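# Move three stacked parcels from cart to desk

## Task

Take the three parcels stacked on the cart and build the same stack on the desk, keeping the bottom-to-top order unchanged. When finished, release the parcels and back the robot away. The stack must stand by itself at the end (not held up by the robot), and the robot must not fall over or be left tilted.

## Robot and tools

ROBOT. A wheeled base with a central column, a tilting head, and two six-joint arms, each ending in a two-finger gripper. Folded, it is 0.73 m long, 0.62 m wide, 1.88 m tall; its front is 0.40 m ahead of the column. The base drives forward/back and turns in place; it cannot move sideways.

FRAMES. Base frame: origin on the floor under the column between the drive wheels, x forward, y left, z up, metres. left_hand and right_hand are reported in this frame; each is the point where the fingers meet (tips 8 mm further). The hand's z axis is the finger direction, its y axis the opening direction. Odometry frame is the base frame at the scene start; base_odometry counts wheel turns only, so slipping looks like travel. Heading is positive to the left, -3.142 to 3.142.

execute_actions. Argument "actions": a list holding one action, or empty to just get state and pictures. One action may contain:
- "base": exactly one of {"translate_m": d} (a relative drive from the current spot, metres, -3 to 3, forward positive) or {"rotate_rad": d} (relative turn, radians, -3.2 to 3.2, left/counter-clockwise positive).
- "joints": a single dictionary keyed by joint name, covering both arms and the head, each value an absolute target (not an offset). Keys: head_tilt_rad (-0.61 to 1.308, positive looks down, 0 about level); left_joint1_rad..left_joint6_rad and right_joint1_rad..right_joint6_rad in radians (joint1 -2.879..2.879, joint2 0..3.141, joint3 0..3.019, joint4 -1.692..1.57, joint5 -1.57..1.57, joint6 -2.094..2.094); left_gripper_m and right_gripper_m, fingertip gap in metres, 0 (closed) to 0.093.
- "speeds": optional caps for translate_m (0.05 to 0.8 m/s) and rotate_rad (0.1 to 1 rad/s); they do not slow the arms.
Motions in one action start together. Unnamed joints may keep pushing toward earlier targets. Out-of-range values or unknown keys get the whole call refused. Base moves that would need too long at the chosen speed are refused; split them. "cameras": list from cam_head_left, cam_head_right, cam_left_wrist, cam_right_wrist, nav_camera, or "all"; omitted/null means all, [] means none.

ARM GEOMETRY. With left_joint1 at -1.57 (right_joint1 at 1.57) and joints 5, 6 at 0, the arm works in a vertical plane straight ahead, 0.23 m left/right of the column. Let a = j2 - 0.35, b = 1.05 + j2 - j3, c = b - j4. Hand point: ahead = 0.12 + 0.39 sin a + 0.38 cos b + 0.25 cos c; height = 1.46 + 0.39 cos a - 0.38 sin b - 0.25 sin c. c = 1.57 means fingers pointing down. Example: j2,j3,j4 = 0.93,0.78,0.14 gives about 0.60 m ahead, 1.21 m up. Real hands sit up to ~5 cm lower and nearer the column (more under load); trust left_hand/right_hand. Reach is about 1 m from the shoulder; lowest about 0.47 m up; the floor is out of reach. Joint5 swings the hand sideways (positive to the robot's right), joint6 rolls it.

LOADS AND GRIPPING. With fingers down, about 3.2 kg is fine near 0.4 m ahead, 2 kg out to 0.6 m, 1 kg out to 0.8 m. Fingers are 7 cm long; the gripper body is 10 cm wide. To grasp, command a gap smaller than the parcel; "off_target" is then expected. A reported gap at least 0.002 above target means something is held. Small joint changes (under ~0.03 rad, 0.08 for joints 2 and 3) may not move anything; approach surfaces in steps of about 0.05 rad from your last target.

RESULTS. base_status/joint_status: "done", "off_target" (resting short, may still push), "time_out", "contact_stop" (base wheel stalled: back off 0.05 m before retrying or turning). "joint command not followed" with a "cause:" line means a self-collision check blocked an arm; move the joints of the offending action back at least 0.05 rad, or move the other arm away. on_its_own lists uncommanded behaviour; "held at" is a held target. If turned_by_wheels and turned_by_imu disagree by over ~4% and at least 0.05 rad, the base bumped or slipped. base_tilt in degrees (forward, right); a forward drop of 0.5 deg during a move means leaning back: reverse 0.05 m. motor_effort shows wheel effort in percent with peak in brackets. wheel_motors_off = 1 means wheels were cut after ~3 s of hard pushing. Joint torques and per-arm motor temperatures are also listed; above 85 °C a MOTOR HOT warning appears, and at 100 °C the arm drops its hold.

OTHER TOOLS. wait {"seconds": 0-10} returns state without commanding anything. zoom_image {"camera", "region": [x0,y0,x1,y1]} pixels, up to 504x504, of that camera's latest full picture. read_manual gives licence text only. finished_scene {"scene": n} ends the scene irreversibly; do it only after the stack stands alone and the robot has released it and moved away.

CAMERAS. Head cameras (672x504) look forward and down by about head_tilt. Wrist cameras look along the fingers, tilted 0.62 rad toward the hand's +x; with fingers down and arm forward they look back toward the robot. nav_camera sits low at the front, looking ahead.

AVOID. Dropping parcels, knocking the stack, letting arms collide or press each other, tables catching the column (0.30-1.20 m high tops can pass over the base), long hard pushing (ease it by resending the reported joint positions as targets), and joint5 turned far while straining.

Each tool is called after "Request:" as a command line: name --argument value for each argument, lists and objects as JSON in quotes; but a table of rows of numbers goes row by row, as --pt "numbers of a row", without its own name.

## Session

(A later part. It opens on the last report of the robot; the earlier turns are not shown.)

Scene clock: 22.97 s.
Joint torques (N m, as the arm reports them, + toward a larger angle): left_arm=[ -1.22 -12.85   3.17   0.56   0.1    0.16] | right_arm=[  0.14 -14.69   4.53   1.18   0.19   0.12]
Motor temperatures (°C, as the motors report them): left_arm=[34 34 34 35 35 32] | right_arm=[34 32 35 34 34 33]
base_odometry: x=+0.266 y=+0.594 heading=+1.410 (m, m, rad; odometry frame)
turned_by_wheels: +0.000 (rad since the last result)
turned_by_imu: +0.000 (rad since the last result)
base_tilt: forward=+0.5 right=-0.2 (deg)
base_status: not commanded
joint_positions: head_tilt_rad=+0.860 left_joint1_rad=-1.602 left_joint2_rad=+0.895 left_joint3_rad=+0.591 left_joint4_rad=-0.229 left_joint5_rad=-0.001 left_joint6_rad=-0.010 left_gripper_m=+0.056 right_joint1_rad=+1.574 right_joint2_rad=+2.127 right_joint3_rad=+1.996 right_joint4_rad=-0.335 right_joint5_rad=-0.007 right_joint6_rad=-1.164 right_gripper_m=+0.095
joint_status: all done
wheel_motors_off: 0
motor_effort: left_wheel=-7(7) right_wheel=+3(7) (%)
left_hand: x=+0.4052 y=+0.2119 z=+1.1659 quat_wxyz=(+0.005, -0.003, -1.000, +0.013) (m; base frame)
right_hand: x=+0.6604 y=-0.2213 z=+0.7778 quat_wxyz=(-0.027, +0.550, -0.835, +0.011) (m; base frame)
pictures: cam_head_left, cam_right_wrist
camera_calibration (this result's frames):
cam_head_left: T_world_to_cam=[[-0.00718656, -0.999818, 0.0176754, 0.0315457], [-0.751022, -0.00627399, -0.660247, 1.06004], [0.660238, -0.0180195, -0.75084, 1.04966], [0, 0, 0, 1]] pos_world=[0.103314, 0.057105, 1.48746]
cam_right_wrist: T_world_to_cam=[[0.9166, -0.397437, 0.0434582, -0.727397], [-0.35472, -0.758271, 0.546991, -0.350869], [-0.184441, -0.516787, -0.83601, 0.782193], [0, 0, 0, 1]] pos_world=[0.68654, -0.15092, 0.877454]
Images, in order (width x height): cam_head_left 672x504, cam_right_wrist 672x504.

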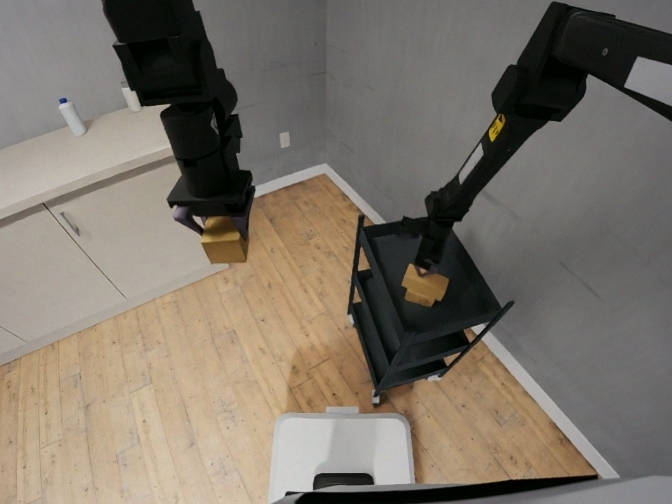

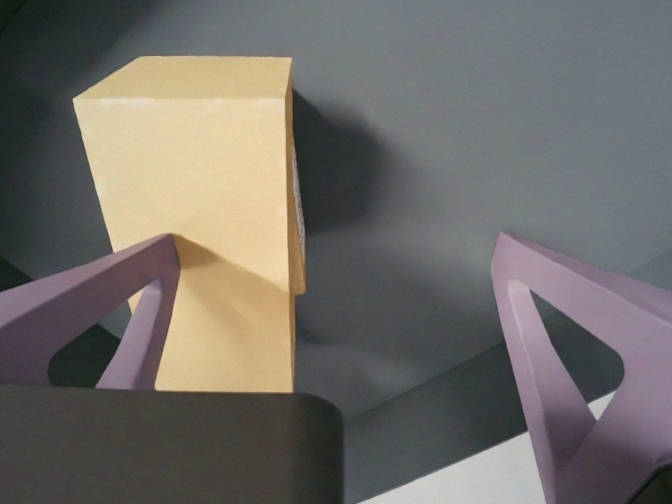

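Request:
execute_actions --actions '[{"joints":{"right_joint2_rad":2.0,"right_joint3_rad":1.84}}]' --cameras '[]'

Request:
execute_actions --actions '[{"joints":{"right_joint2_rad":2.07}}]' --cameras '[]'

Request:
execute_actions --actions '[{"joints":{"right_joint2_rad":2.12,"right_joint3_rad":1.89}}]' --cameras '["cam_right_wrist"]'

Scene clock: 24.63 s.
Joint torques (N m, as the arm reports them, + toward a larger angle): left_arm=[ -1.28 -12.96   3.15   0.62   0.1    0.16] | right_arm=[  0.2  -20.62   3.86   0.42   0.11   0.11]
Motor temperatures (°C, as the motors report them): left_arm=[34 34 34 35 35 32] | right_arm=[34 33 35 34 34 33]
base_odometry: x=+0.266 y=+0.594 heading=+1.410 (m, m, rad; odometry frame)
turned_by_wheels: +0.000 (rad since the last result)
turned_by_imu: +0.001 (rad since the last result)
base_tilt: forward=+0.5 right=-0.3 (deg)
base_status: not commanded
joint_positions: head_tilt_rad=+0.860 left_joint1_rad=-1.602 left_joint2_rad=+0.895 left_joint3_rad=+0.591 left_joint4_rad=-0.229 left_joint5_rad=-0.001 left_joint6_rad=-0.010 left_gripper_m=+0.056 right_joint1_rad=+1.574 right_joint2_rad=+2.003 right_joint3_rad=+1.830 right_joint4_rad=-0.323 right_joint5_rad=-0.005 right_joint6_rad=-1.164 right_gripper_m=+0.095
joint_status: all done
wheel_motors_off: 0
motor_effort: left_wheel=-5(7) right_wheel=+2(4) (%)
left_hand: x=+0.4052 y=+0.2119 z=+1.1659 quat_wxyz=(+0.005, -0.003, -1.000, +0.013) (m; base frame)
right_hand: x=+0.6449 y=-0.2218 z=+0.8184 quat_wxyz=(-0.014, +0.550, -0.835, +0.004) (m; base frame)
pictures: none
No camera images: the call's "cameras" was empty. Leave "cameras" out to get every camera's image.

Scene clock: 25.53 s.
Joint torques (N m, as the arm reports them, + toward a larger angle): left_arm=[ -1.07 -13.16   3.16   0.58   0.09   0.16] | right_arm=[  0.1  -19.59   2.85   0.24   0.11   0.11]
Motor temperatures (°C, as the motors report them): left_arm=[34 34 34 35 35 32] | right_arm=[34 33 35 34 34 33]
base_odometry: x=+0.266 y=+0.594 heading=+1.410 (m, m, rad; odometry frame)
turned_by_wheels: +0.000 (rad since the last result)
turned_by_imu: +0.000 (rad since the last result)
base_tilt: forward=+0.5 right=-0.2 (deg)
base_status: not commanded
joint_positions: head_tilt_rad=+0.860 left_joint1_rad=-1.602 left_joint2_rad=+0.895 left_joint3_rad=+0.591 left_joint4_rad=-0.229 left_joint5_rad=-0.001 left_joint6_rad=-0.010 left_gripper_m=+0.056 right_joint1_rad=+1.574 right_joint2_rad=+2.069 right_joint3_rad=+1.835 right_joint4_rad=-0.323 right_joint5_rad=-0.005 right_joint6_rad=-1.164 right_gripper_m=+0.095
joint_status: all done
wheel_motors_off: 0
motor_effort: left_wheel=-5(7) right_wheel=+3(2) (%)
left_hand: x=+0.4052 y=+0.2119 z=+1.1659 quat_wxyz=(+0.005, -0.003, -1.000, +0.013) (m; base frame)
right_hand: x=+0.6052 y=-0.2217 z=+0.7863 quat_wxyz=(+0.011, +0.550, -0.835, -0.012) (m; base frame)
pictures: none
No camera images: the call's "cameras" was empty. Leave "cameras" out to get every camera's image.

Scene clock: 26.23 s.
Joint torques (N m, as the arm reports them, + toward a larger angle): left_arm=[ -1.05 -13.07   3.17   0.62   0.1    0.16] | right_arm=[  0.08 -18.41   3.19   0.29   0.12   0.11]
Motor temperatures (°C, as the motors report them): left_arm=[34 34 34 35 35 32] | right_arm=[34 33 35 34 34 33]
base_odometry: x=+0.266 y=+0.594 heading=+1.410 (m, m, rad; odometry frame)
turned_by_wheels: +0.000 (rad since the last result)
turned_by_imu: +0.000 (rad since the last result)
base_tilt: forward=+0.6 right=-0.2 (deg)
base_status: not commanded
joint_positions: head_tilt_rad=+0.860 left_joint1_rad=-1.602 left_joint2_rad=+0.895 left_joint3_rad=+0.591 left_joint4_rad=-0.229 left_joint5_rad=-0.001 left_joint6_rad=-0.010 left_gripper_m=+0.056 right_joint1_rad=+1.574 right_joint2_rad=+2.103 right_joint3_rad=+1.882 right_joint4_rad=-0.323 right_joint5_rad=-0.005 right_joint6_rad=-1.164 right_gripper_m=+0.095
joint_status: all done
wheel_motors_off: 0
motor_effort: left_wheel=-6(8) right_wheel=+3(4) (%)
left_hand: x=+0.4052 y=+0.2119 z=+1.1659 quat_wxyz=(+0.005, -0.003, -1.000, +0.013) (m; base frame)
right_hand: x=+0.6109 y=-0.2217 z=+0.7745 quat_wxyz=(+0.006, +0.550, -0.835, -0.009) (m; base frame)
pictures: cam_right_wrist
camera_calibration (this result's frames):
cam_right_wrist: T_world_to_cam=[[0.91733, -0.39725, -0.0264243, -0.628325], [-0.311362, -0.757191, 0.574208, -0.414264], [-0.248112, -0.518511, -0.818283, 0.7949], [0, 0, 0, 1]] pos_world=[0.64462, -0.151115, 0.871724]
Images, in order (width x height): cam_right_wrist 672x504.

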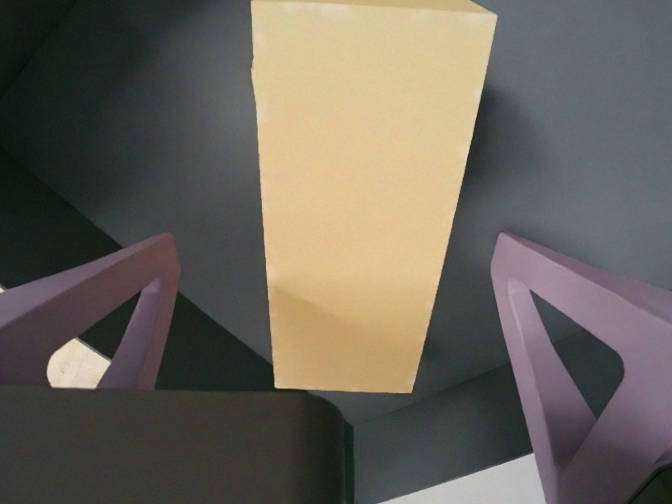

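Request:
execute_actions --actions '[{"base":{"rotate_rad":0.015},"joints":{"right_joint2_rad":2.17,"right_joint3_rad":1.945}}]' --cameras '[]'

Request:
execute_actions --actions '[{"joints":{"right_joint2_rad":2.22,"right_joint3_rad":2.005}}]' --cameras '[]'

Request:
execute_actions --actions '[{"joints":{"right_joint2_rad":2.27,"right_joint3_rad":2.065}}]' --cameras '[]'

Request:
execute_actions --actions '[{"joints":{"right_joint2_rad":2.3,"right_joint3_rad":2.1}}]' --cameras '["cam_right_wrist","cam_head_left"]'

Request:
zoom_image --camera "cam_head_left" --region '[370,220,490,330]'

Scene clock: 28.03 s.
Joint torques (N m, as the arm reports them, + toward a larger angle): left_arm=[ -1.3  -13.07   3.13   0.64   0.1    0.17] | right_arm=[  0.28 -18.5    3.24   0.31   0.09   0.11]
Motor temperatures (°C, as the motors report them): left_arm=[34 33 34 35 35 32] | right_arm=[34 33 35 34 34 33]
base_odometry: x=+0.266 y=+0.594 heading=+1.424 (m, m, rad; odometry frame)
turned_by_wheels: +0.014 (rad since the last result)
turned_by_imu: +0.014 (rad since the last result)
base_tilt: forward=+0.6 right=-0.2 (deg)
base_status: done
joint_positions: head_tilt_rad=+0.860 left_joint1_rad=-1.601 left_joint2_rad=+0.895 left_joint3_rad=+0.591 left_joint4_rad=-0.229 left_joint5_rad=-0.001 left_joint6_rad=-0.010 left_gripper_m=+0.056 right_joint1_rad=+1.572 right_joint2_rad=+2.157 right_joint3_rad=+1.938 right_joint4_rad=-0.323 right_joint5_rad=-0.005 right_joint6_rad=-1.164 right_gripper_m=+0.095
joint_status: all done
wheel_motors_off: 0
motor_effort: left_wheel=-2(38) right_wheel=-1(22) (%)
left_hand: x=+0.4052 y=+0.2121 z=+1.1659 quat_wxyz=(+0.005, -0.003, -1.000, +0.013) (m; base frame)
right_hand: x=+0.6072 y=-0.2234 z=+0.7543 quat_wxyz=(+0.006, +0.550, -0.835, -0.008) (m; base frame)
pictures: none
No camera images: the call's "cameras" was empty. Leave "cameras" out to get every camera's image.

Scene clock: 28.73 s.
Joint torques (N m, as the arm reports them, + toward a larger angle): left_arm=[ -1.09 -13.06   3.21   0.58   0.1    0.16] | right_arm=[  0.12 -18.08   3.47   0.31   0.09   0.1 ]
Motor temperatures (°C, as the motors report them): left_arm=[34 33 34 35 35 32] | right_arm=[34 33 35 34 34 33]
base_odometry: x=+0.266 y=+0.594 heading=+1.424 (m, m, rad; odometry frame)
turned_by_wheels: +0.000 (rad since the last result)
turned_by_imu: +0.000 (rad since the last result)
base_tilt: forward=+0.5 right=-0.2 (deg)
base_status: not commanded
joint_positions: head_tilt_rad=+0.860 left_joint1_rad=-1.601 left_joint2_rad=+0.895 left_joint3_rad=+0.591 left_joint4_rad=-0.229 left_joint5_rad=-0.001 left_joint6_rad=-0.010 left_gripper_m=+0.056 right_joint1_rad=+1.572 right_joint2_rad=+2.207 right_joint3_rad=+1.995 right_joint4_rad=-0.323 right_joint5_rad=-0.005 right_joint6_rad=-1.164 right_gripper_m=+0.095
joint_status: all done
wheel_motors_off: 0
motor_effort: left_wheel=-1(2) right_wheel=-1(0) (%)
left_hand: x=+0.4052 y=+0.2121 z=+1.1659 quat_wxyz=(+0.005, -0.003, -1.000, +0.013) (m; base frame)
right_hand: x=+0.6069 y=-0.2234 z=+0.7367 quat_wxyz=(+0.003, +0.550, -0.835, -0.006) (m; base frame)
pictures: none
No camera images: the call's "cameras" was empty. Leave "cameras" out to get every camera's image.

Scene clock: 29.43 s.
Joint torques (N m, as the arm reports them, + toward a larger angle): left_arm=[ -1.07 -13.03   3.15   0.58   0.1    0.16] | right_arm=[  0.22 -18.39   3.56   0.35   0.1    0.11]
Motor temperatures (°C, as the motors report them): left_arm=[34 33 34 35 35 32] | right_arm=[34 33 35 34 34 33]
base_odometry: x=+0.266 y=+0.594 heading=+1.424 (m, m, rad; odometry frame)
turned_by_wheels: +0.000 (rad since the last result)
turned_by_imu: +0.000 (rad since the last result)
base_tilt: forward=+0.6 right=-0.2 (deg)
base_status: not commanded
joint_positions: head_tilt_rad=+0.860 left_joint1_rad=-1.601 left_joint2_rad=+0.895 left_joint3_rad=+0.591 left_joint4_rad=-0.229 left_joint5_rad=-0.001 left_joint6_rad=-0.010 left_gripper_m=+0.056 right_joint1_rad=+1.572 right_joint2_rad=+2.257 right_joint3_rad=+2.055 right_joint4_rad=-0.323 right_joint5_rad=-0.005 right_joint6_rad=-1.164 right_gripper_m=+0.095
joint_status: all done
wheel_motors_off: 0
motor_effort: left_wheel=-3(2) right_wheel=-2(1) (%)
left_hand: x=+0.4052 y=+0.2121 z=+1.1659 quat_wxyz=(+0.005, -0.003, -1.000, +0.013) (m; base frame)
right_hand: x=+0.6072 y=-0.2233 z=+0.7198 quat_wxyz=(-0.001, +0.550, -0.835, -0.003) (m; base frame)
pictures: none
No camera images: the call's "cameras" was empty. Leave "cameras" out to get every camera's image.

Scene clock: 30.07 s.
Joint torques (N m, as the arm reports them, + toward a larger angle): left_arm=[ -1.05 -12.97   3.14   0.6    0.1    0.16] | right_arm=[  0.24 -17.92   3.81   0.38   0.09   0.11]
Motor temperatures (°C, as the motors report them): left_arm=[34 33 34 35 35 32] | right_arm=[34 33 35 34 34 33]
base_odometry: x=+0.266 y=+0.594 heading=+1.424 (m, m, rad; odometry frame)
turned_by_wheels: +0.000 (rad since the last result)
turned_by_imu: +0.000 (rad since the last result)
base_tilt: forward=+0.5 right=-0.2 (deg)
base_status: not commanded
joint_positions: head_tilt_rad=+0.860 left_joint1_rad=-1.601 left_joint2_rad=+0.895 left_joint3_rad=+0.591 left_joint4_rad=-0.229 left_joint5_rad=-0.001 left_joint6_rad=-0.010 left_gripper_m=+0.056 right_joint1_rad=+1.572 right_joint2_rad=+2.283 right_joint3_rad=+2.087 right_joint4_rad=-0.323 right_joint5_rad=-0.005 right_joint6_rad=-1.164 right_gripper_m=+0.095
joint_status: all done
wheel_motors_off: 0
motor_effort: left_wheel=-2(3) right_wheel=-1(1) (%)
left_hand: x=+0.4052 y=+0.2121 z=+1.1659 quat_wxyz=(+0.005, -0.003, -1.000, +0.013) (m; base frame)
right_hand: x=+0.6074 y=-0.2233 z=+0.7110 quat_wxyz=(-0.004, +0.550, -0.835, -0.001) (m; base frame)
pictures: cam_head_left, cam_right_wrist
camera_calibration (this result's frames):
cam_right_wrist: T_world_to_cam=[[0.917296, -0.398198, -0.00253018, -0.644615], [-0.326496, -0.755728, 0.567694, -0.365976], [-0.227967, -0.519917, -0.823236, 0.732208], [0, 0, 0, 1]] pos_world=[0.638733, -0.152575, 0.808912]
Images, in order (width x height): cam_head_left 672x504, cam_right_wrist 672x504.

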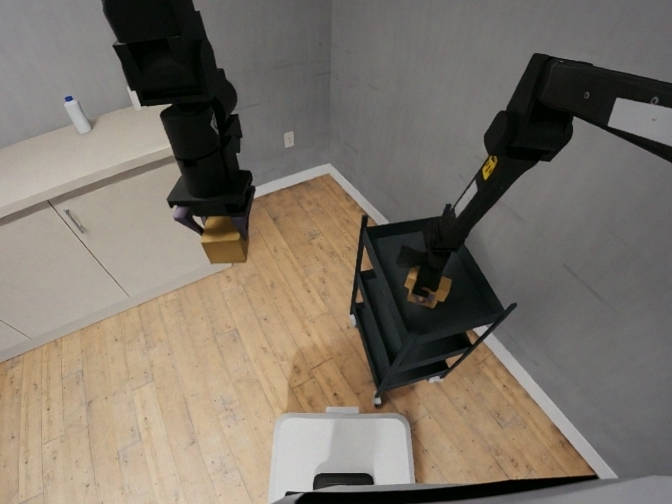

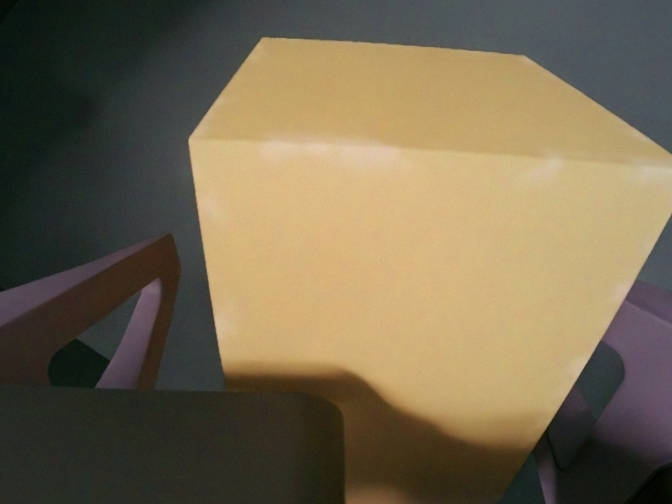

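Region (370, 220, 490, 330) of cam_head_left's 672x504 image, scaled by 4.200, with more detail than that image has; it fills the top 462 rows of this view, and the rest is white.

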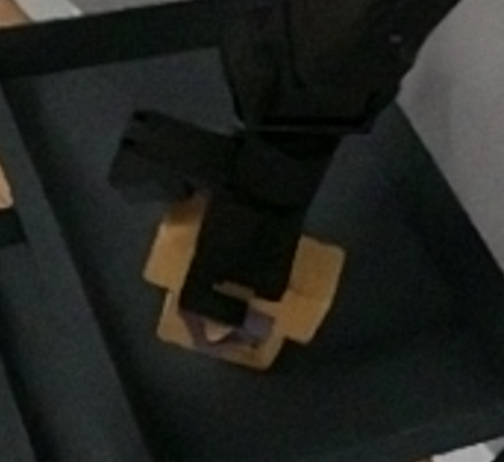

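Request:
execute_actions --actions '[{"base":{"translate_m":0.009},"joints":{"right_gripper_m":0.03}}]' --cameras '["cam_right_wrist"]'

Request:
execute_actions --actions '[{"joints":{"right_joint2_rad":2.1,"right_joint3_rad":1.92}}]' --cameras '["cam_head_left"]'

Request:
zoom_image --camera "cam_head_left" --region '[370,220,490,330]'

Scene clock: 31.20 s.
Joint torques (N m, as the arm reports them, + toward a larger angle): left_arm=[ -1.18 -13.27   2.53   0.56   0.1    0.16] | right_arm=[  0.16 -18.3    3.64   0.4    0.07   0.1 ]
Motor temperatures (°C, as the motors report them): left_arm=[34 33 34 35 35 32] | right_arm=[34 33 35 34 34 33]
base_odometry: x=+0.267 y=+0.603 heading=+1.425 (m, m, rad; odometry frame)
turned_by_wheels: +0.001 (rad since the last result)
turned_by_imu: +0.001 (rad since the last result)
base_tilt: forward=+0.5 right=-0.2 (deg)
base_status: done
joint_positions: head_tilt_rad=+0.860 left_joint1_rad=-1.601 left_joint2_rad=+0.895 left_joint3_rad=+0.598 left_joint4_rad=-0.227 left_joint5_rad=-0.001 left_joint6_rad=-0.010 left_gripper_m=+0.056 right_joint1_rad=+1.572 right_joint2_rad=+2.288 right_joint3_rad=+2.089 right_joint4_rad=-0.323 right_joint5_rad=-0.004 right_joint6_rad=-1.164 right_gripper_m=+0.059
joint_status: right_gripper_m off_target (ended at +0.059, target +0.030)
wheel_motors_off: 0
motor_effort: left_wheel=+3(54) right_wheel=+0(53) (%)
left_hand: x=+0.4100 y=+0.2120 z=+1.1665 quat_wxyz=(+0.001, -0.003, -1.000, +0.013) (m; base frame)
right_hand: x=+0.6049 y=-0.2238 z=+0.7090 quat_wxyz=(-0.002, +0.550, -0.835, -0.002) (m; base frame)
pictures: cam_right_wrist
camera_calibration (this result's frames):
cam_right_wrist: T_world_to_cam=[[0.917209, -0.398377, -0.00489285, -0.64084], [-0.324905, -0.755043, 0.569515, -0.368103], [-0.230576, -0.520774, -0.821967, 0.730216], [0, 0, 0, 1]] pos_world=[0.636556, -0.152952, 0.806718]
Images, in order (width x height): cam_right_wrist 672x504.

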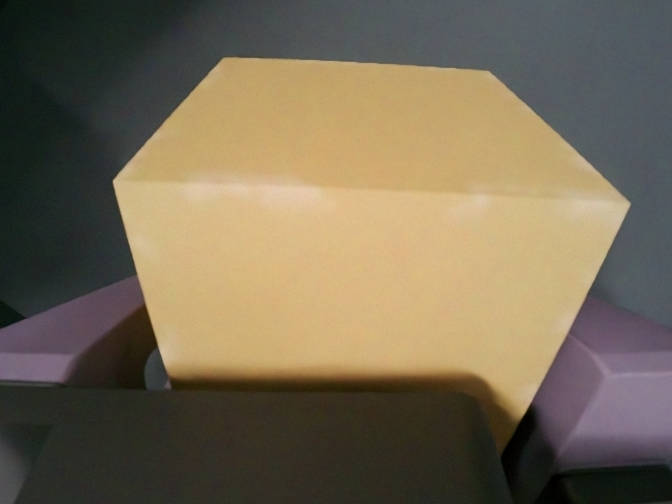

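Scene clock: 32.33 s.
Joint torques (N m, as the arm reports them, + toward a larger angle): left_arm=[ -1.14 -13.17   2.51   0.58   0.1    0.17] | right_arm=[  0.2  -20.6    3.38   0.39   0.07   0.11]
Motor temperatures (°C, as the motors report them): left_arm=[34 33 34 35 35 32] | right_arm=[34 33 35 34 34 33]
base_odometry: x=+0.267 y=+0.603 heading=+1.425 (m, m, rad; odometry frame)
turned_by_wheels: +0.000 (rad since the last result)
turned_by_imu: +0.000 (rad since the last result)
base_tilt: forward=+0.6 right=-0.2 (deg)
base_status: not commanded
joint_positions: head_tilt_rad=+0.860 left_joint1_rad=-1.601 left_joint2_rad=+0.895 left_joint3_rad=+0.598 left_joint4_rad=-0.227 left_joint5_rad=-0.001 left_joint6_rad=-0.010 left_gripper_m=+0.056 right_joint1_rad=+1.572 right_joint2_rad=+2.104 right_joint3_rad=+1.914 right_joint4_rad=-0.322 right_joint5_rad=-0.004 right_joint6_rad=-1.164 right_gripper_m=+0.059
joint_status: all done
wheel_motors_off: 0
motor_effort: left_wheel=+3(2) right_wheel=+3(0) (%)
left_hand: x=+0.4100 y=+0.2120 z=+1.1665 quat_wxyz=(+0.001, -0.003, -1.000, +0.013) (m; base frame)
right_hand: x=+0.6301 y=-0.2238 z=+0.7779 quat_wxyz=(-0.007, +0.550, -0.835, +0.001) (m; base frame)
pictures: cam_head_left
Images, in order (width x height): cam_head_left 672x504.

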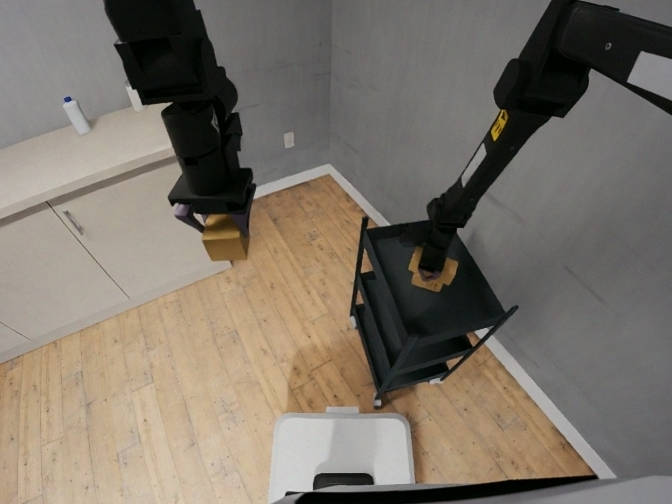

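Region (370, 220, 490, 330) of cam_head_left's 672x504 image, scaled by 4.200, with more detail than that image has; it fills the top 462 rows of this view, and the rest is white.

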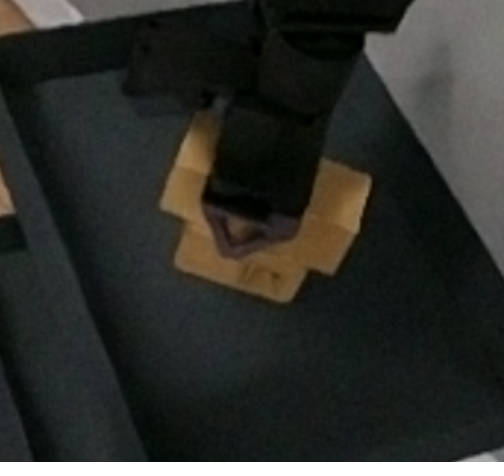

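Request:
execute_actions --actions '[{"joints":{"right_joint2_rad":1.7,"right_joint3_rad":1.5}}]' --cameras '[]'

Request:
execute_actions --actions '[{"base":{"translate_m":-0.7},"joints":{"right_joint6_rad":0},"speeds":{"translate_m":0.4}}]' --cameras '[]'

Request:
execute_actions --actions '[{"base":{"rotate_rad":-2.4},"speeds":{"rotate_rad":0.7}}]' --cameras '["cam_head_left","cam_head_right","nav_camera"]'

Scene clock: 34.30 s.
Joint torques (N m, as the arm reports them, + toward a larger angle): left_arm=[ -1.2  -13.1    2.51   0.58   0.1    0.16] | right_arm=[  0.29 -19.73   3.07   0.24   0.07   0.11]
Motor temperatures (°C, as the motors report them): left_arm=[34 33 34 35 35 32] | right_arm=[34 33 35 34 34 33]
base_odometry: x=+0.267 y=+0.603 heading=+1.425 (m, m, rad; odometry frame)
turned_by_wheels: +0.000 (rad since the last result)
turned_by_imu: +0.001 (rad since the last result)
base_tilt: forward=+0.5 right=-0.2 (deg)
base_status: not commanded
joint_positions: head_tilt_rad=+0.860 left_joint1_rad=-1.601 left_joint2_rad=+0.895 left_joint3_rad=+0.598 left_joint4_rad=-0.227 left_joint5_rad=-0.001 left_joint6_rad=-0.010 left_gripper_m=+0.056 right_joint1_rad=+1.572 right_joint2_rad=+1.699 right_joint3_rad=+1.497 right_joint4_rad=-0.320 right_joint5_rad=-0.004 right_joint6_rad=-1.164 right_gripper_m=+0.059
joint_status: all done
wheel_motors_off: 0
motor_effort: left_wheel=+3(3) right_wheel=+3(1) (%)
left_hand: x=+0.4100 y=+0.2120 z=+1.1665 quat_wxyz=(+0.001, -0.003, -1.000, +0.013) (m; base frame)
right_hand: x=+0.6204 y=-0.2240 z=+0.9310 quat_wxyz=(-0.002, +0.550, -0.835, -0.002) (m; base frame)
pictures: none
No camera images: the call's "cameras" was empty. Leave "cameras" out to get every camera's image.

Scene clock: 37.50 s.
Joint torques (N m, as the arm reports them, + toward a larger angle): left_arm=[ -1.18 -13.26   2.67   0.52   0.1    0.16] | right_arm=[  0.18 -19.91   3.25   0.22   0.14   0.15]
Motor temperatures (°C, as the motors report them): left_arm=[34 33 34 35 35 32] | right_arm=[34 34 35 34 34 33]
base_odometry: x=+0.166 y=-0.090 heading=+1.426 (m, m, rad; odometry frame)
turned_by_wheels: +0.001 (rad since the last result)
turned_by_imu: +0.002 (rad since the last result)
base_tilt: forward=+0.5 right=-0.2 (deg)
base_status: done
joint_positions: head_tilt_rad=+0.860 left_joint1_rad=-1.601 left_joint2_rad=+0.895 left_joint3_rad=+0.596 left_joint4_rad=-0.227 left_joint5_rad=-0.001 left_joint6_rad=-0.010 left_gripper_m=+0.056 right_joint1_rad=+1.572 right_joint2_rad=+1.700 right_joint3_rad=+1.493 right_joint4_rad=-0.320 right_joint5_rad=-0.004 right_joint6_rad=-0.007 right_gripper_m=+0.059
joint_status: all done
wheel_motors_off: 0
motor_effort: left_wheel=+2(62) right_wheel=-1(56) (%)
left_hand: x=+0.4087 y=+0.2120 z=+1.1663 quat_wxyz=(+0.002, -0.003, -1.000, +0.013) (m; base frame)
right_hand: x=+0.6179 y=-0.2240 z=+0.9302 quat_wxyz=(+0.001, +0.004, -1.000, -0.003) (m; base frame)
pictures: none
No camera images: the call's "cameras" was empty. Leave "cameras" out to get every camera's image.

Scene clock: 42.07 s.
Joint torques (N m, as the arm reports them, + toward a larger angle): left_arm=[ -1.14 -12.99   2.72   0.58   0.1    0.16] | right_arm=[  0.6  -19.72   3.33   0.28   0.12   0.14]
Motor temperatures (°C, as the motors report them): left_arm=[34 33 34 35 35 32] | right_arm=[34 34 35 34 34 33]
base_odometry: x=+0.166 y=-0.090 heading=-0.974 (m, m, rad; odometry frame)
turned_by_wheels: -2.400 (rad since the last result)
turned_by_imu: -2.367 (rad since the last result)
base_tilt: forward=+0.6 right=-0.2 (deg)
base_status: done
joint_positions: head_tilt_rad=+0.860 left_joint1_rad=-1.601 left_joint2_rad=+0.895 left_joint3_rad=+0.596 left_joint4_rad=-0.227 left_joint5_rad=-0.001 left_joint6_rad=-0.010 left_gripper_m=+0.056 right_joint1_rad=+1.565 right_joint2_rad=+1.700 right_joint3_rad=+1.493 right_joint4_rad=-0.320 right_joint5_rad=-0.003 right_joint6_rad=-0.007 right_gripper_m=+0.059
joint_status: not commanded
wheel_motors_off: 0
motor_effort: left_wheel=+1(45) right_wheel=-2(40) (%)
left_hand: x=+0.4087 y=+0.2120 z=+1.1663 quat_wxyz=(+0.002, -0.003, -1.000, +0.013) (m; base frame)
right_hand: x=+0.6179 y=-0.2294 z=+0.9302 quat_wxyz=(+0.001, +0.002, -1.000, +0.001) (m; base frame)
pictures: cam_head_left, cam_head_right, nav_camera
camera_calibration (this result's frames):
cam_head_left: T_world_to_cam=[[-0.00718657, -0.999818, 0.0176754, 0.0315457], [-0.751022, -0.00627399, -0.660248, 1.06004], [0.660238, -0.0180195, -0.75084, 1.04966], [0, 0, 0, 1]] pos_world=[0.103314, 0.057105, 1.48746]
cam_head_right: T_world_to_cam=[[0.00370034, -0.999592, 0.0283054, -0.075489], [-0.75655, -0.0213083, -0.653589, 1.05054], [0.653925, -0.018996, -0.756321, 1.06281], [0, 0, 0, 1]] pos_world=[0.100068, -0.0328838, 1.49259]
Images, in order (width x height): cam_head_left 672x504, cam_head_right 672x504, nav_camera 672x504.

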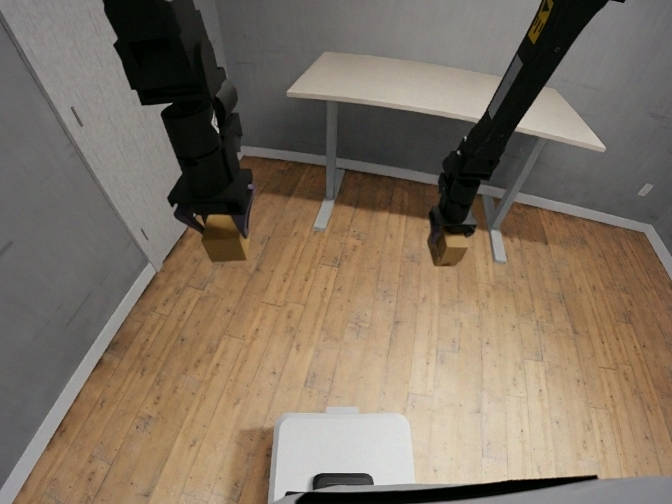

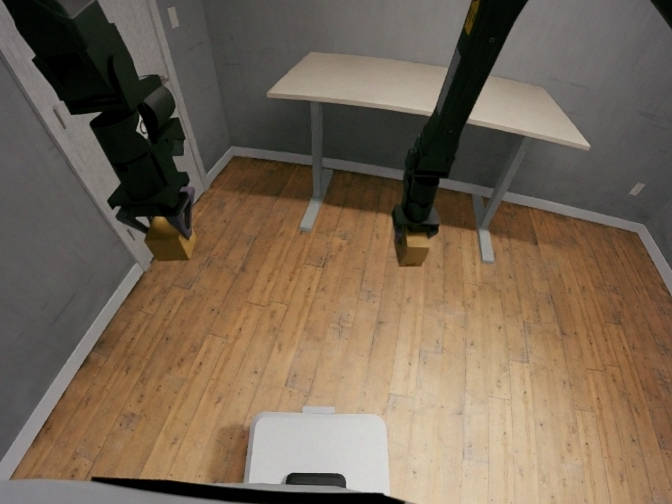

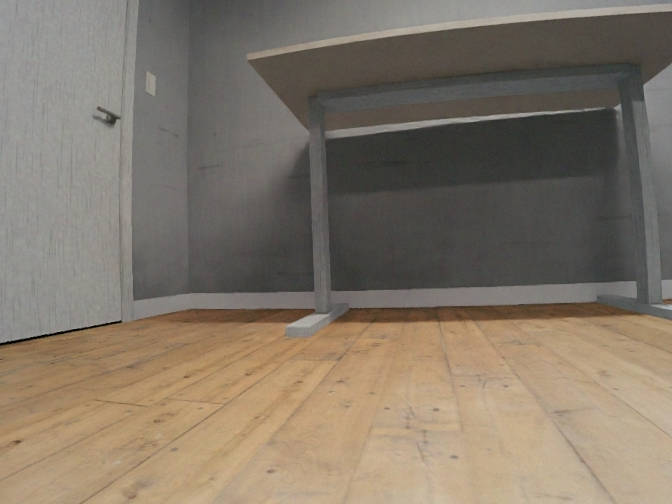

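Request:
execute_actions --actions '[{"base":{"rotate_rad":-0.25},"joints":{"right_joint2_rad":1.4,"right_joint3_rad":1.4,"right_joint4_rad":-0.52}}]' --cameras '[]'

Request:
execute_actions --actions '[{"base":{"translate_m":1.0},"speeds":{"translate_m":0.5}}]' --cameras '[]'

Request:
execute_actions --actions '[{"joints":{"right_joint2_rad":1.48}}]' --cameras '["cam_head_left","cam_head_right"]'

Scene clock: 43.97 s.
Joint torques (N m, as the arm reports them, + toward a larger angle): left_arm=[ -1.23 -13.09   2.75   0.53   0.11   0.16] | right_arm=[  0.55 -19.93   4.78   0.17   0.12   0.15]
Motor temperatures (°C, as the motors report them): left_arm=[34 33 34 35 35 32] | right_arm=[34 34 35 34 34 33]
base_odometry: x=+0.166 y=-0.090 heading=-1.223 (m, m, rad; odometry frame)
turned_by_wheels: -0.250 (rad since the last result)
turned_by_imu: -0.246 (rad since the last result)
base_tilt: forward=+0.6 right=-0.2 (deg)
base_status: done
joint_positions: head_tilt_rad=+0.860 left_joint1_rad=-1.601 left_joint2_rad=+0.895 left_joint3_rad=+0.596 left_joint4_rad=-0.227 left_joint5_rad=-0.001 left_joint6_rad=-0.010 left_gripper_m=+0.056 right_joint1_rad=+1.566 right_joint2_rad=+1.401 right_joint3_rad=+1.393 right_joint4_rad=-0.517 right_joint5_rad=-0.003 right_joint6_rad=-0.007 right_gripper_m=+0.059
joint_status: all done
wheel_motors_off: 0
motor_effort: left_wheel=+0(27) right_wheel=+1(30) (%)
left_hand: x=+0.4087 y=+0.2120 z=+1.1663 quat_wxyz=(+0.002, -0.003, -1.000, +0.013) (m; base frame)
right_hand: x=+0.6464 y=-0.2281 z=+1.0677 quat_wxyz=(+0.001, +0.002, -1.000, +0.001) (m; base frame)
pictures: none
No camera images: the call's "cameras" was empty. Leave "cameras" out to get every camera's image.

Scene clock: 47.47 s.
Joint torques (N m, as the arm reports them, + toward a larger angle): left_arm=[ -1.2  -12.97   2.53   0.59   0.1    0.16] | right_arm=[  0.6  -19.94   4.94   0.11   0.11   0.15]
Motor temperatures (°C, as the motors report them): left_arm=[34 33 34 35 35 32] | right_arm=[34 34 35 34 34 33]
base_odometry: x=+0.506 y=-1.030 heading=-1.224 (m, m, rad; odometry frame)
turned_by_wheels: -0.001 (rad since the last result)
turned_by_imu: +0.001 (rad since the last result)
base_tilt: forward=+0.6 right=-0.2 (deg)
base_status: done
joint_positions: head_tilt_rad=+0.860 left_joint1_rad=-1.601 left_joint2_rad=+0.895 left_joint3_rad=+0.597 left_joint4_rad=-0.227 left_joint5_rad=-0.001 left_joint6_rad=-0.010 left_gripper_m=+0.056 right_joint1_rad=+1.566 right_joint2_rad=+1.402 right_joint3_rad=+1.390 right_joint4_rad=-0.517 right_joint5_rad=-0.003 right_joint6_rad=-0.007 right_gripper_m=+0.059
joint_status: not commanded
wheel_motors_off: 0
motor_effort: left_wheel=-1(51) right_wheel=+4(59) (%)
left_hand: x=+0.4098 y=+0.2120 z=+1.1665 quat_wxyz=(+0.001, -0.003, -1.000, +0.013) (m; base frame)
right_hand: x=+0.6443 y=-0.2278 z=+1.0669 quat_wxyz=(+0.003, +0.002, -1.000, +0.000) (m; base frame)
pictures: none
No camera images: the call's "cameras" was empty. Leave "cameras" out to get every camera's image.

Scene clock: 48.47 s.
Joint torques (N m, as the arm reports them, + toward a larger angle): left_arm=[ -1.18 -13.14   2.58   0.56   0.1    0.16] | right_arm=[  0.47 -20.91   4.13  -0.1    0.11   0.15]
Motor temperatures (°C, as the motors report them): left_arm=[34 33 34 35 35 32] | right_arm=[34 34 35 34 34 33]
base_odometry: x=+0.506 y=-1.030 heading=-1.224 (m, m, rad; odometry frame)
turned_by_wheels: +0.000 (rad since the last result)
turned_by_imu: +0.000 (rad since the last result)
base_tilt: forward=+0.5 right=-0.1 (deg)
base_status: not commanded
joint_positions: head_tilt_rad=+0.860 left_joint1_rad=-1.601 left_joint2_rad=+0.895 left_joint3_rad=+0.597 left_joint4_rad=-0.227 left_joint5_rad=-0.001 left_joint6_rad=-0.010 left_gripper_m=+0.056 right_joint1_rad=+1.566 right_joint2_rad=+1.498 right_joint3_rad=+1.390 right_joint4_rad=-0.517 right_joint5_rad=-0.003 right_joint6_rad=-0.007 right_gripper_m=+0.059
joint_status: all done
wheel_motors_off: 0
motor_effort: left_wheel=-1(5) right_wheel=+1(3) (%)
left_hand: x=+0.4098 y=+0.2120 z=+1.1665 quat_wxyz=(+0.001, -0.003, -1.000, +0.013) (m; base frame)
right_hand: x=+0.6044 y=-0.2279 z=+1.0186 quat_wxyz=(+0.051, +0.002, -0.999, +0.000) (m; base frame)
pictures: cam_head_left, cam_head_right
camera_calibration (this result's frames):
cam_head_left: T_world_to_cam=[[-0.00718657, -0.999818, 0.0176754, 0.0315457], [-0.751022, -0.00627399, -0.660248, 1.06004], [0.660238, -0.0180195, -0.75084, 1.04966], [0, 0, 0, 1]] pos_world=[0.103314, 0.057105, 1.48746]
cam_head_right: T_world_to_cam=[[0.00370034, -0.999592, 0.0283054, -0.075489], [-0.75655, -0.0213083, -0.653589, 1.05054], [0.653925, -0.018996, -0.756321, 1.06281], [0, 0, 0, 1]] pos_world=[0.100068, -0.0328838, 1.49259]
Images, in order (width x height): cam_head_left 672x504, cam_head_right 672x504.

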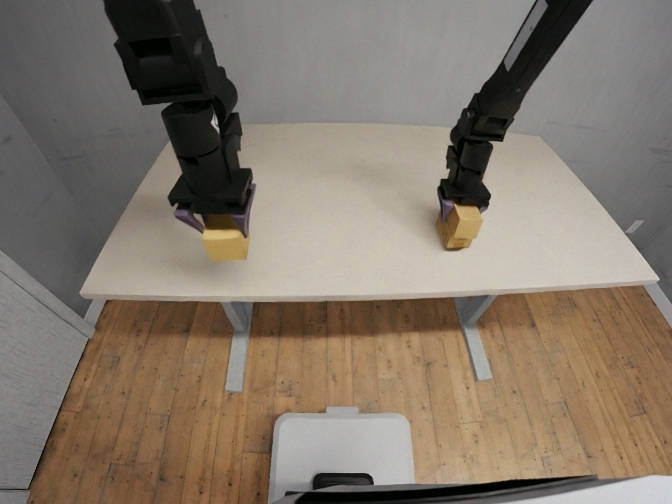

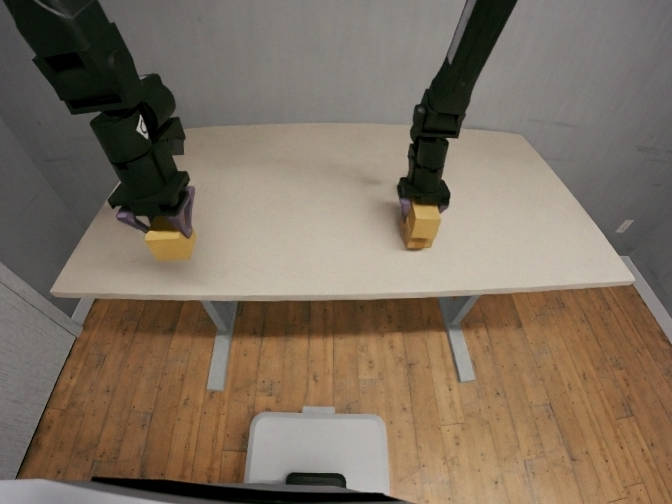

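Request:
execute_actions --actions '[{"joints":{"right_joint2_rad":1.54,"right_joint4_rad":-0.39}}]' --cameras '[]'

Request:
execute_actions --actions '[{"joints":{"right_joint2_rad":1.57,"right_joint4_rad":-0.36}}]' --cameras '[]'

Request:
execute_actions --actions '[{"joints":{"right_joint2_rad":1.6,"right_joint4_rad":-0.34}}]' --cameras '["cam_head_left"]'

Scene clock: 49.70 s.
Joint torques (N m, as the arm reports them, + toward a larger angle): left_arm=[ -1.08 -13.23   2.51   0.57   0.1    0.17] | right_arm=[  0.66 -19.19   3.98   0.52   0.12   0.15]
Motor temperatures (°C, as the motors report them): left_arm=[34 33 34 35 35 32] | right_arm=[34 34 35 34 34 33]
base_odometry: x=+0.506 y=-1.030 heading=-1.224 (m, m, rad; odometry frame)
turned_by_wheels: +0.000 (rad since the last result)
turned_by_imu: +0.000 (rad since the last result)
base_tilt: forward=+0.5 right=-0.1 (deg)
base_status: not commanded
joint_positions: head_tilt_rad=+0.860 left_joint1_rad=-1.601 left_joint2_rad=+0.895 left_joint3_rad=+0.597 left_joint4_rad=-0.227 left_joint5_rad=-0.001 left_joint6_rad=-0.010 left_gripper_m=+0.056 right_joint1_rad=+1.566 right_joint2_rad=+1.538 right_joint3_rad=+1.390 right_joint4_rad=-0.397 right_joint5_rad=-0.004 right_joint6_rad=-0.007 right_gripper_m=+0.059
joint_status: all done
wheel_motors_off: 0
motor_effort: left_wheel=-2(4) right_wheel=+4(3) (%)
left_hand: x=+0.4098 y=+0.2120 z=+1.1665 quat_wxyz=(+0.001, -0.003, -1.000, +0.013) (m; base frame)
right_hand: x=+0.6163 y=-0.2280 z=+0.9974 quat_wxyz=(+0.010, +0.002, -1.000, +0.000) (m; base frame)
pictures: none
No camera images: the call's "cameras" was empty. Leave "cameras" out to get every camera's image.

Scene clock: 50.17 s.
Joint torques (N m, as the arm reports them, + toward a larger angle): left_arm=[ -1.17 -12.94   2.53   0.56   0.09   0.17] | right_arm=[  0.5  -17.1    3.98   1.35   0.11   0.14]
Motor temperatures (°C, as the motors report them): left_arm=[34 33 34 35 35 32] | right_arm=[34 34 35 34 34 33]
base_odometry: x=+0.506 y=-1.030 heading=-1.224 (m, m, rad; odometry frame)
turned_by_wheels: +0.000 (rad since the last result)
turned_by_imu: +0.000 (rad since the last result)
base_tilt: forward=+0.5 right=-0.2 (deg)
base_status: not commanded
joint_positions: head_tilt_rad=+0.860 left_joint1_rad=-1.601 left_joint2_rad=+0.895 left_joint3_rad=+0.597 left_joint4_rad=-0.227 left_joint5_rad=-0.001 left_joint6_rad=-0.010 left_gripper_m=+0.056 right_joint1_rad=+1.566 right_joint2_rad=+1.539 right_joint3_rad=+1.390 right_joint4_rad=-0.382 right_joint5_rad=-0.004 right_joint6_rad=-0.007 right_gripper_m=+0.059
joint_status: all done
wheel_motors_off: 0
motor_effort: left_wheel=-3(4) right_wheel=+5(1) (%)
left_hand: x=+0.4098 y=+0.2120 z=+1.1665 quat_wxyz=(+0.001, -0.003, -1.000, +0.013) (m; base frame)
right_hand: x=+0.6191 y=-0.2280 z=+0.9966 quat_wxyz=(+0.004, +0.002, -1.000, +0.000) (m; base frame)
pictures: none
No camera images: the call's "cameras" was empty. Leave "cameras" out to get every camera's image.

Scene clock: 50.63 s.
Joint torques (N m, as the arm reports them, + toward a larger angle): left_arm=[ -1.22 -13.13   2.53   0.6    0.09   0.16] | right_arm=[  0.41 -14.6    4.06   2.16   0.14   0.14]
Motor temperatures (°C, as the motors report them): left_arm=[34 33 34 35 35 32] | right_arm=[34 34 35 34 34 33]
base_odometry: x=+0.506 y=-1.030 heading=-1.224 (m, m, rad; odometry frame)
turned_by_wheels: +0.000 (rad since the last result)
turned_by_imu: +0.000 (rad since the last result)
base_tilt: forward=+0.5 right=-0.2 (deg)
base_status: not commanded
joint_positions: head_tilt_rad=+0.860 left_joint1_rad=-1.601 left_joint2_rad=+0.895 left_joint3_rad=+0.597 left_joint4_rad=-0.227 left_joint5_rad=-0.001 left_joint6_rad=-0.010 left_gripper_m=+0.056 right_joint1_rad=+1.566 right_joint2_rad=+1.541 right_joint3_rad=+1.389 right_joint4_rad=-0.377 right_joint5_rad=-0.004 right_joint6_rad=-0.007 right_gripper_m=+0.059
joint_status: all done
wheel_motors_off: 0
motor_effort: left_wheel=-3(2) right_wheel=+3(3) (%)
left_hand: x=+0.4098 y=+0.2120 z=+1.1665 quat_wxyz=(+0.001, -0.003, -1.000, +0.013) (m; base frame)
right_hand: x=+0.6191 y=-0.2279 z=+0.9959 quat_wxyz=(+0.003, +0.002, -1.000, +0.000) (m; base frame)
pictures: cam_head_left
Images, in order (width x height): cam_head_left 672x504.

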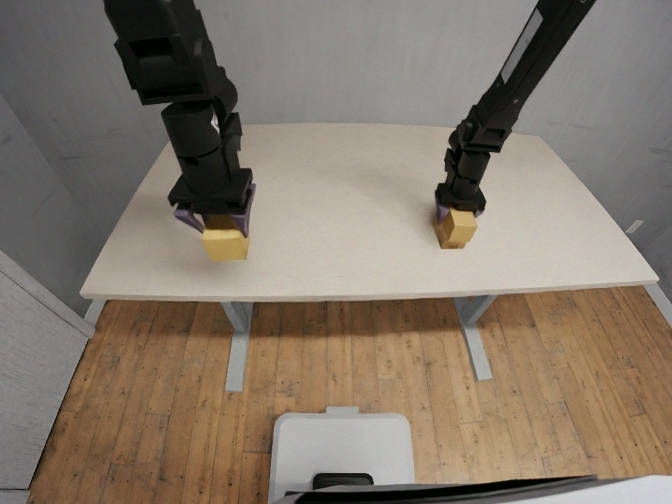

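Request:
execute_actions --actions '[{"joints":{"right_joint2_rad":1.53,"right_joint4_rad":-0.377,"right_gripper_m":0.093}}]' --cameras '[]'

Request:
execute_actions --actions '[{"joints":{"right_joint2_rad":1.15,"right_joint3_rad":1.1,"right_joint4_rad":-0.47,"left_joint2_rad":1.22,"left_joint3_rad":1.31,"left_joint4_rad":-0.6,"left_joint6_rad":-0.7}}]' --cameras '[]'

Request:
execute_actions --actions '[{"base":{"rotate_rad":-0.71},"joints":{"right_joint2_rad":0.88,"right_joint3_rad":0.5,"right_joint4_rad":-0.9}}]' --cameras '["cam_head_left","cam_left_wrist"]'

Scene clock: 51.93 s.
Joint torques (N m, as the arm reports them, + toward a larger angle): left_arm=[ -1.17 -13.11   2.5    0.59   0.09   0.16] | right_arm=[  0.52 -20.23   4.1    0.53   0.14   0.14]
Motor temperatures (°C, as the motors report them): left_arm=[34 33 34 35 35 32] | right_arm=[34 34 35 34 34 33]
base_odometry: x=+0.506 y=-1.030 heading=-1.224 (m, m, rad; odometry frame)
turned_by_wheels: +0.000 (rad since the last result)
turned_by_imu: +0.000 (rad since the last result)
base_tilt: forward=+0.6 right=-0.2 (deg)
base_status: not commanded
joint_positions: head_tilt_rad=+0.860 left_joint1_rad=-1.601 left_joint2_rad=+0.895 left_joint3_rad=+0.597 left_joint4_rad=-0.227 left_joint5_rad=-0.001 left_joint6_rad=-0.010 left_gripper_m=+0.056 right_joint1_rad=+1.566 right_joint2_rad=+1.538 right_joint3_rad=+1.389 right_joint4_rad=-0.382 right_joint5_rad=-0.004 right_joint6_rad=-0.007 right_gripper_m=+0.093
joint_status: all done
wheel_motors_off: 0
motor_effort: left_wheel=-5(1) right_wheel=+2(4) (%)
left_hand: x=+0.4098 y=+0.2120 z=+1.1665 quat_wxyz=(+0.001, -0.003, -1.000, +0.013) (m; base frame)
right_hand: x=+0.6191 y=-0.2279 z=+0.9970 quat_wxyz=(+0.004, +0.002, -1.000, +0.000) (m; base frame)
pictures: none
No camera images: the call's "cameras" was empty. Leave "cameras" out to get every camera's image.

Scene clock: 53.23 s.
Joint torques (N m, as the arm reports them, + toward a larger angle): left_arm=[ -1.15 -23.21   6.15  -0.02   0.06  -0.07] | right_arm=[  0.48 -15.89   4.11   0.28   0.13   0.14]
Motor temperatures (°C, as the motors report them): left_arm=[34 33 34 35 35 32] | right_arm=[34 34 35 34 34 33]
base_odometry: x=+0.506 y=-1.030 heading=-1.224 (m, m, rad; odometry frame)
turned_by_wheels: +0.000 (rad since the last result)
turned_by_imu: +0.000 (rad since the last result)
base_tilt: forward=+0.5 right=-0.2 (deg)
base_status: not commanded
joint_positions: head_tilt_rad=+0.860 left_joint1_rad=-1.601 left_joint2_rad=+1.230 left_joint3_rad=+1.307 left_joint4_rad=-0.591 left_joint5_rad=-0.001 left_joint6_rad=-0.689 left_gripper_m=+0.056 right_joint1_rad=+1.566 right_joint2_rad=+1.134 right_joint3_rad=+1.099 right_joint4_rad=-0.469 right_joint5_rad=-0.004 right_joint6_rad=-0.007 right_gripper_m=+0.093
joint_status: all done
wheel_motors_off: 0
motor_effort: left_wheel=-4(4) right_wheel=+2(3) (%)
left_hand: x=+0.6393 y=+0.2078 z=+1.1395 quat_wxyz=(+0.000, +0.330, -0.944, +0.014) (m; base frame)
right_hand: x=+0.5810 y=-0.2272 z=+1.1448 quat_wxyz=(-0.010, +0.002, -1.000, +0.000) (m; base frame)
pictures: none
No camera images: the call's "cameras" was empty. Leave "cameras" out to get every camera's image.

Scene clock: 55.23 s.
Joint torques (N m, as the arm reports them, + toward a larger angle): left_arm=[ -1.28 -23.57   6.14  -0.01   0.04  -0.07] | right_arm=[ 0.56 -8.36  0.76 -1.52  0.14  0.15]
Motor temperatures (°C, as the motors report them): left_arm=[34 34 34 35 35 32] | right_arm=[34 34 35 34 34 33]
base_odometry: x=+0.506 y=-1.030 heading=-1.934 (m, m, rad; odometry frame)
turned_by_wheels: -0.710 (rad since the last result)
turned_by_imu: -0.696 (rad since the last result)
base_tilt: forward=+0.5 right=-0.2 (deg)
base_status: done
joint_positions: head_tilt_rad=+0.860 left_joint1_rad=-1.600 left_joint2_rad=+1.230 left_joint3_rad=+1.307 left_joint4_rad=-0.591 left_joint5_rad=-0.001 left_joint6_rad=-0.689 left_gripper_m=+0.056 right_joint1_rad=+1.569 right_joint2_rad=+0.876 right_joint3_rad=+0.494 right_joint4_rad=-0.897 right_joint5_rad=-0.004 right_joint6_rad=-0.007 right_gripper_m=+0.093
joint_status: all done
wheel_motors_off: 0
motor_effort: left_wheel=+0(45) right_wheel=+2(50) (%)
left_hand: x=+0.6393 y=+0.2084 z=+1.1395 quat_wxyz=(+0.000, +0.331, -0.944, +0.013) (m; base frame)
right_hand: x=+0.2038 y=-0.2252 z=+1.2313 quat_wxyz=(+0.369, +0.002, -0.929, -0.003) (m; base frame)
pictures: cam_head_left, cam_left_wrist
camera_calibration (this result's frames):
cam_head_left: T_world_to_cam=[[-0.00718657, -0.999818, 0.0176754, 0.0315457], [-0.751022, -0.00627399, -0.660248, 1.06004], [0.660238, -0.0180195, -0.75084, 1.04966], [0, 0, 0, 1]] pos_world=[0.103314, 0.057105, 1.48746]
cam_left_wrist: T_world_to_cam=[[0.615313, -0.788034, 0.0197983, -0.249494], [-0.642382, -0.486712, 0.591994, -0.161017], [-0.456875, -0.37698, -0.805699, 1.4109], [0, 0, 0, 1]] pos_world=[0.69469, 0.256902, 1.23702]
Images, in order (width x height): cam_head_left 672x504, cam_left_wrist 672x504.

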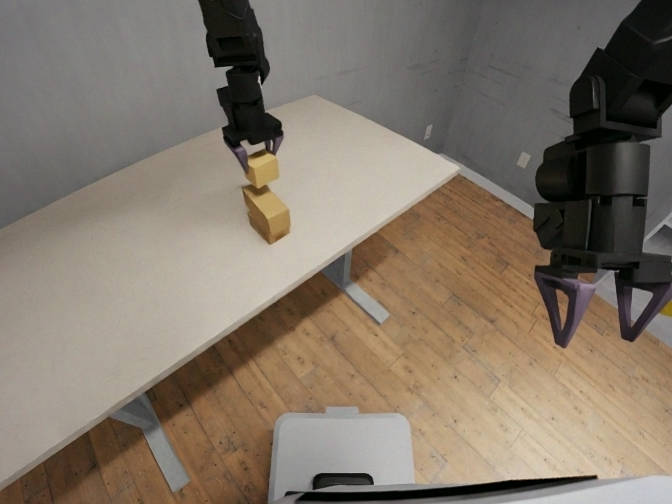

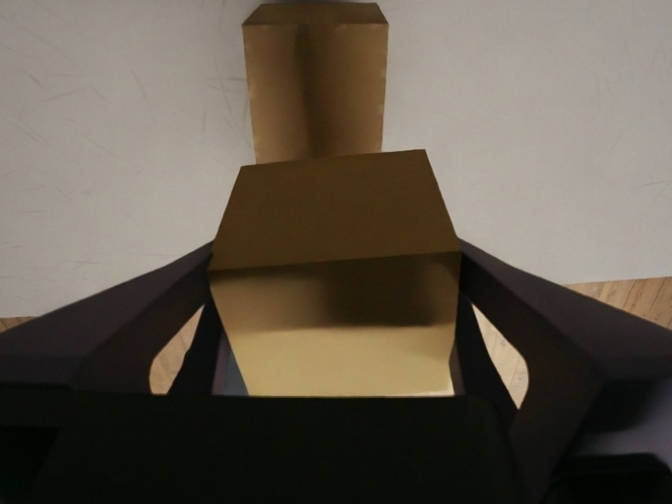

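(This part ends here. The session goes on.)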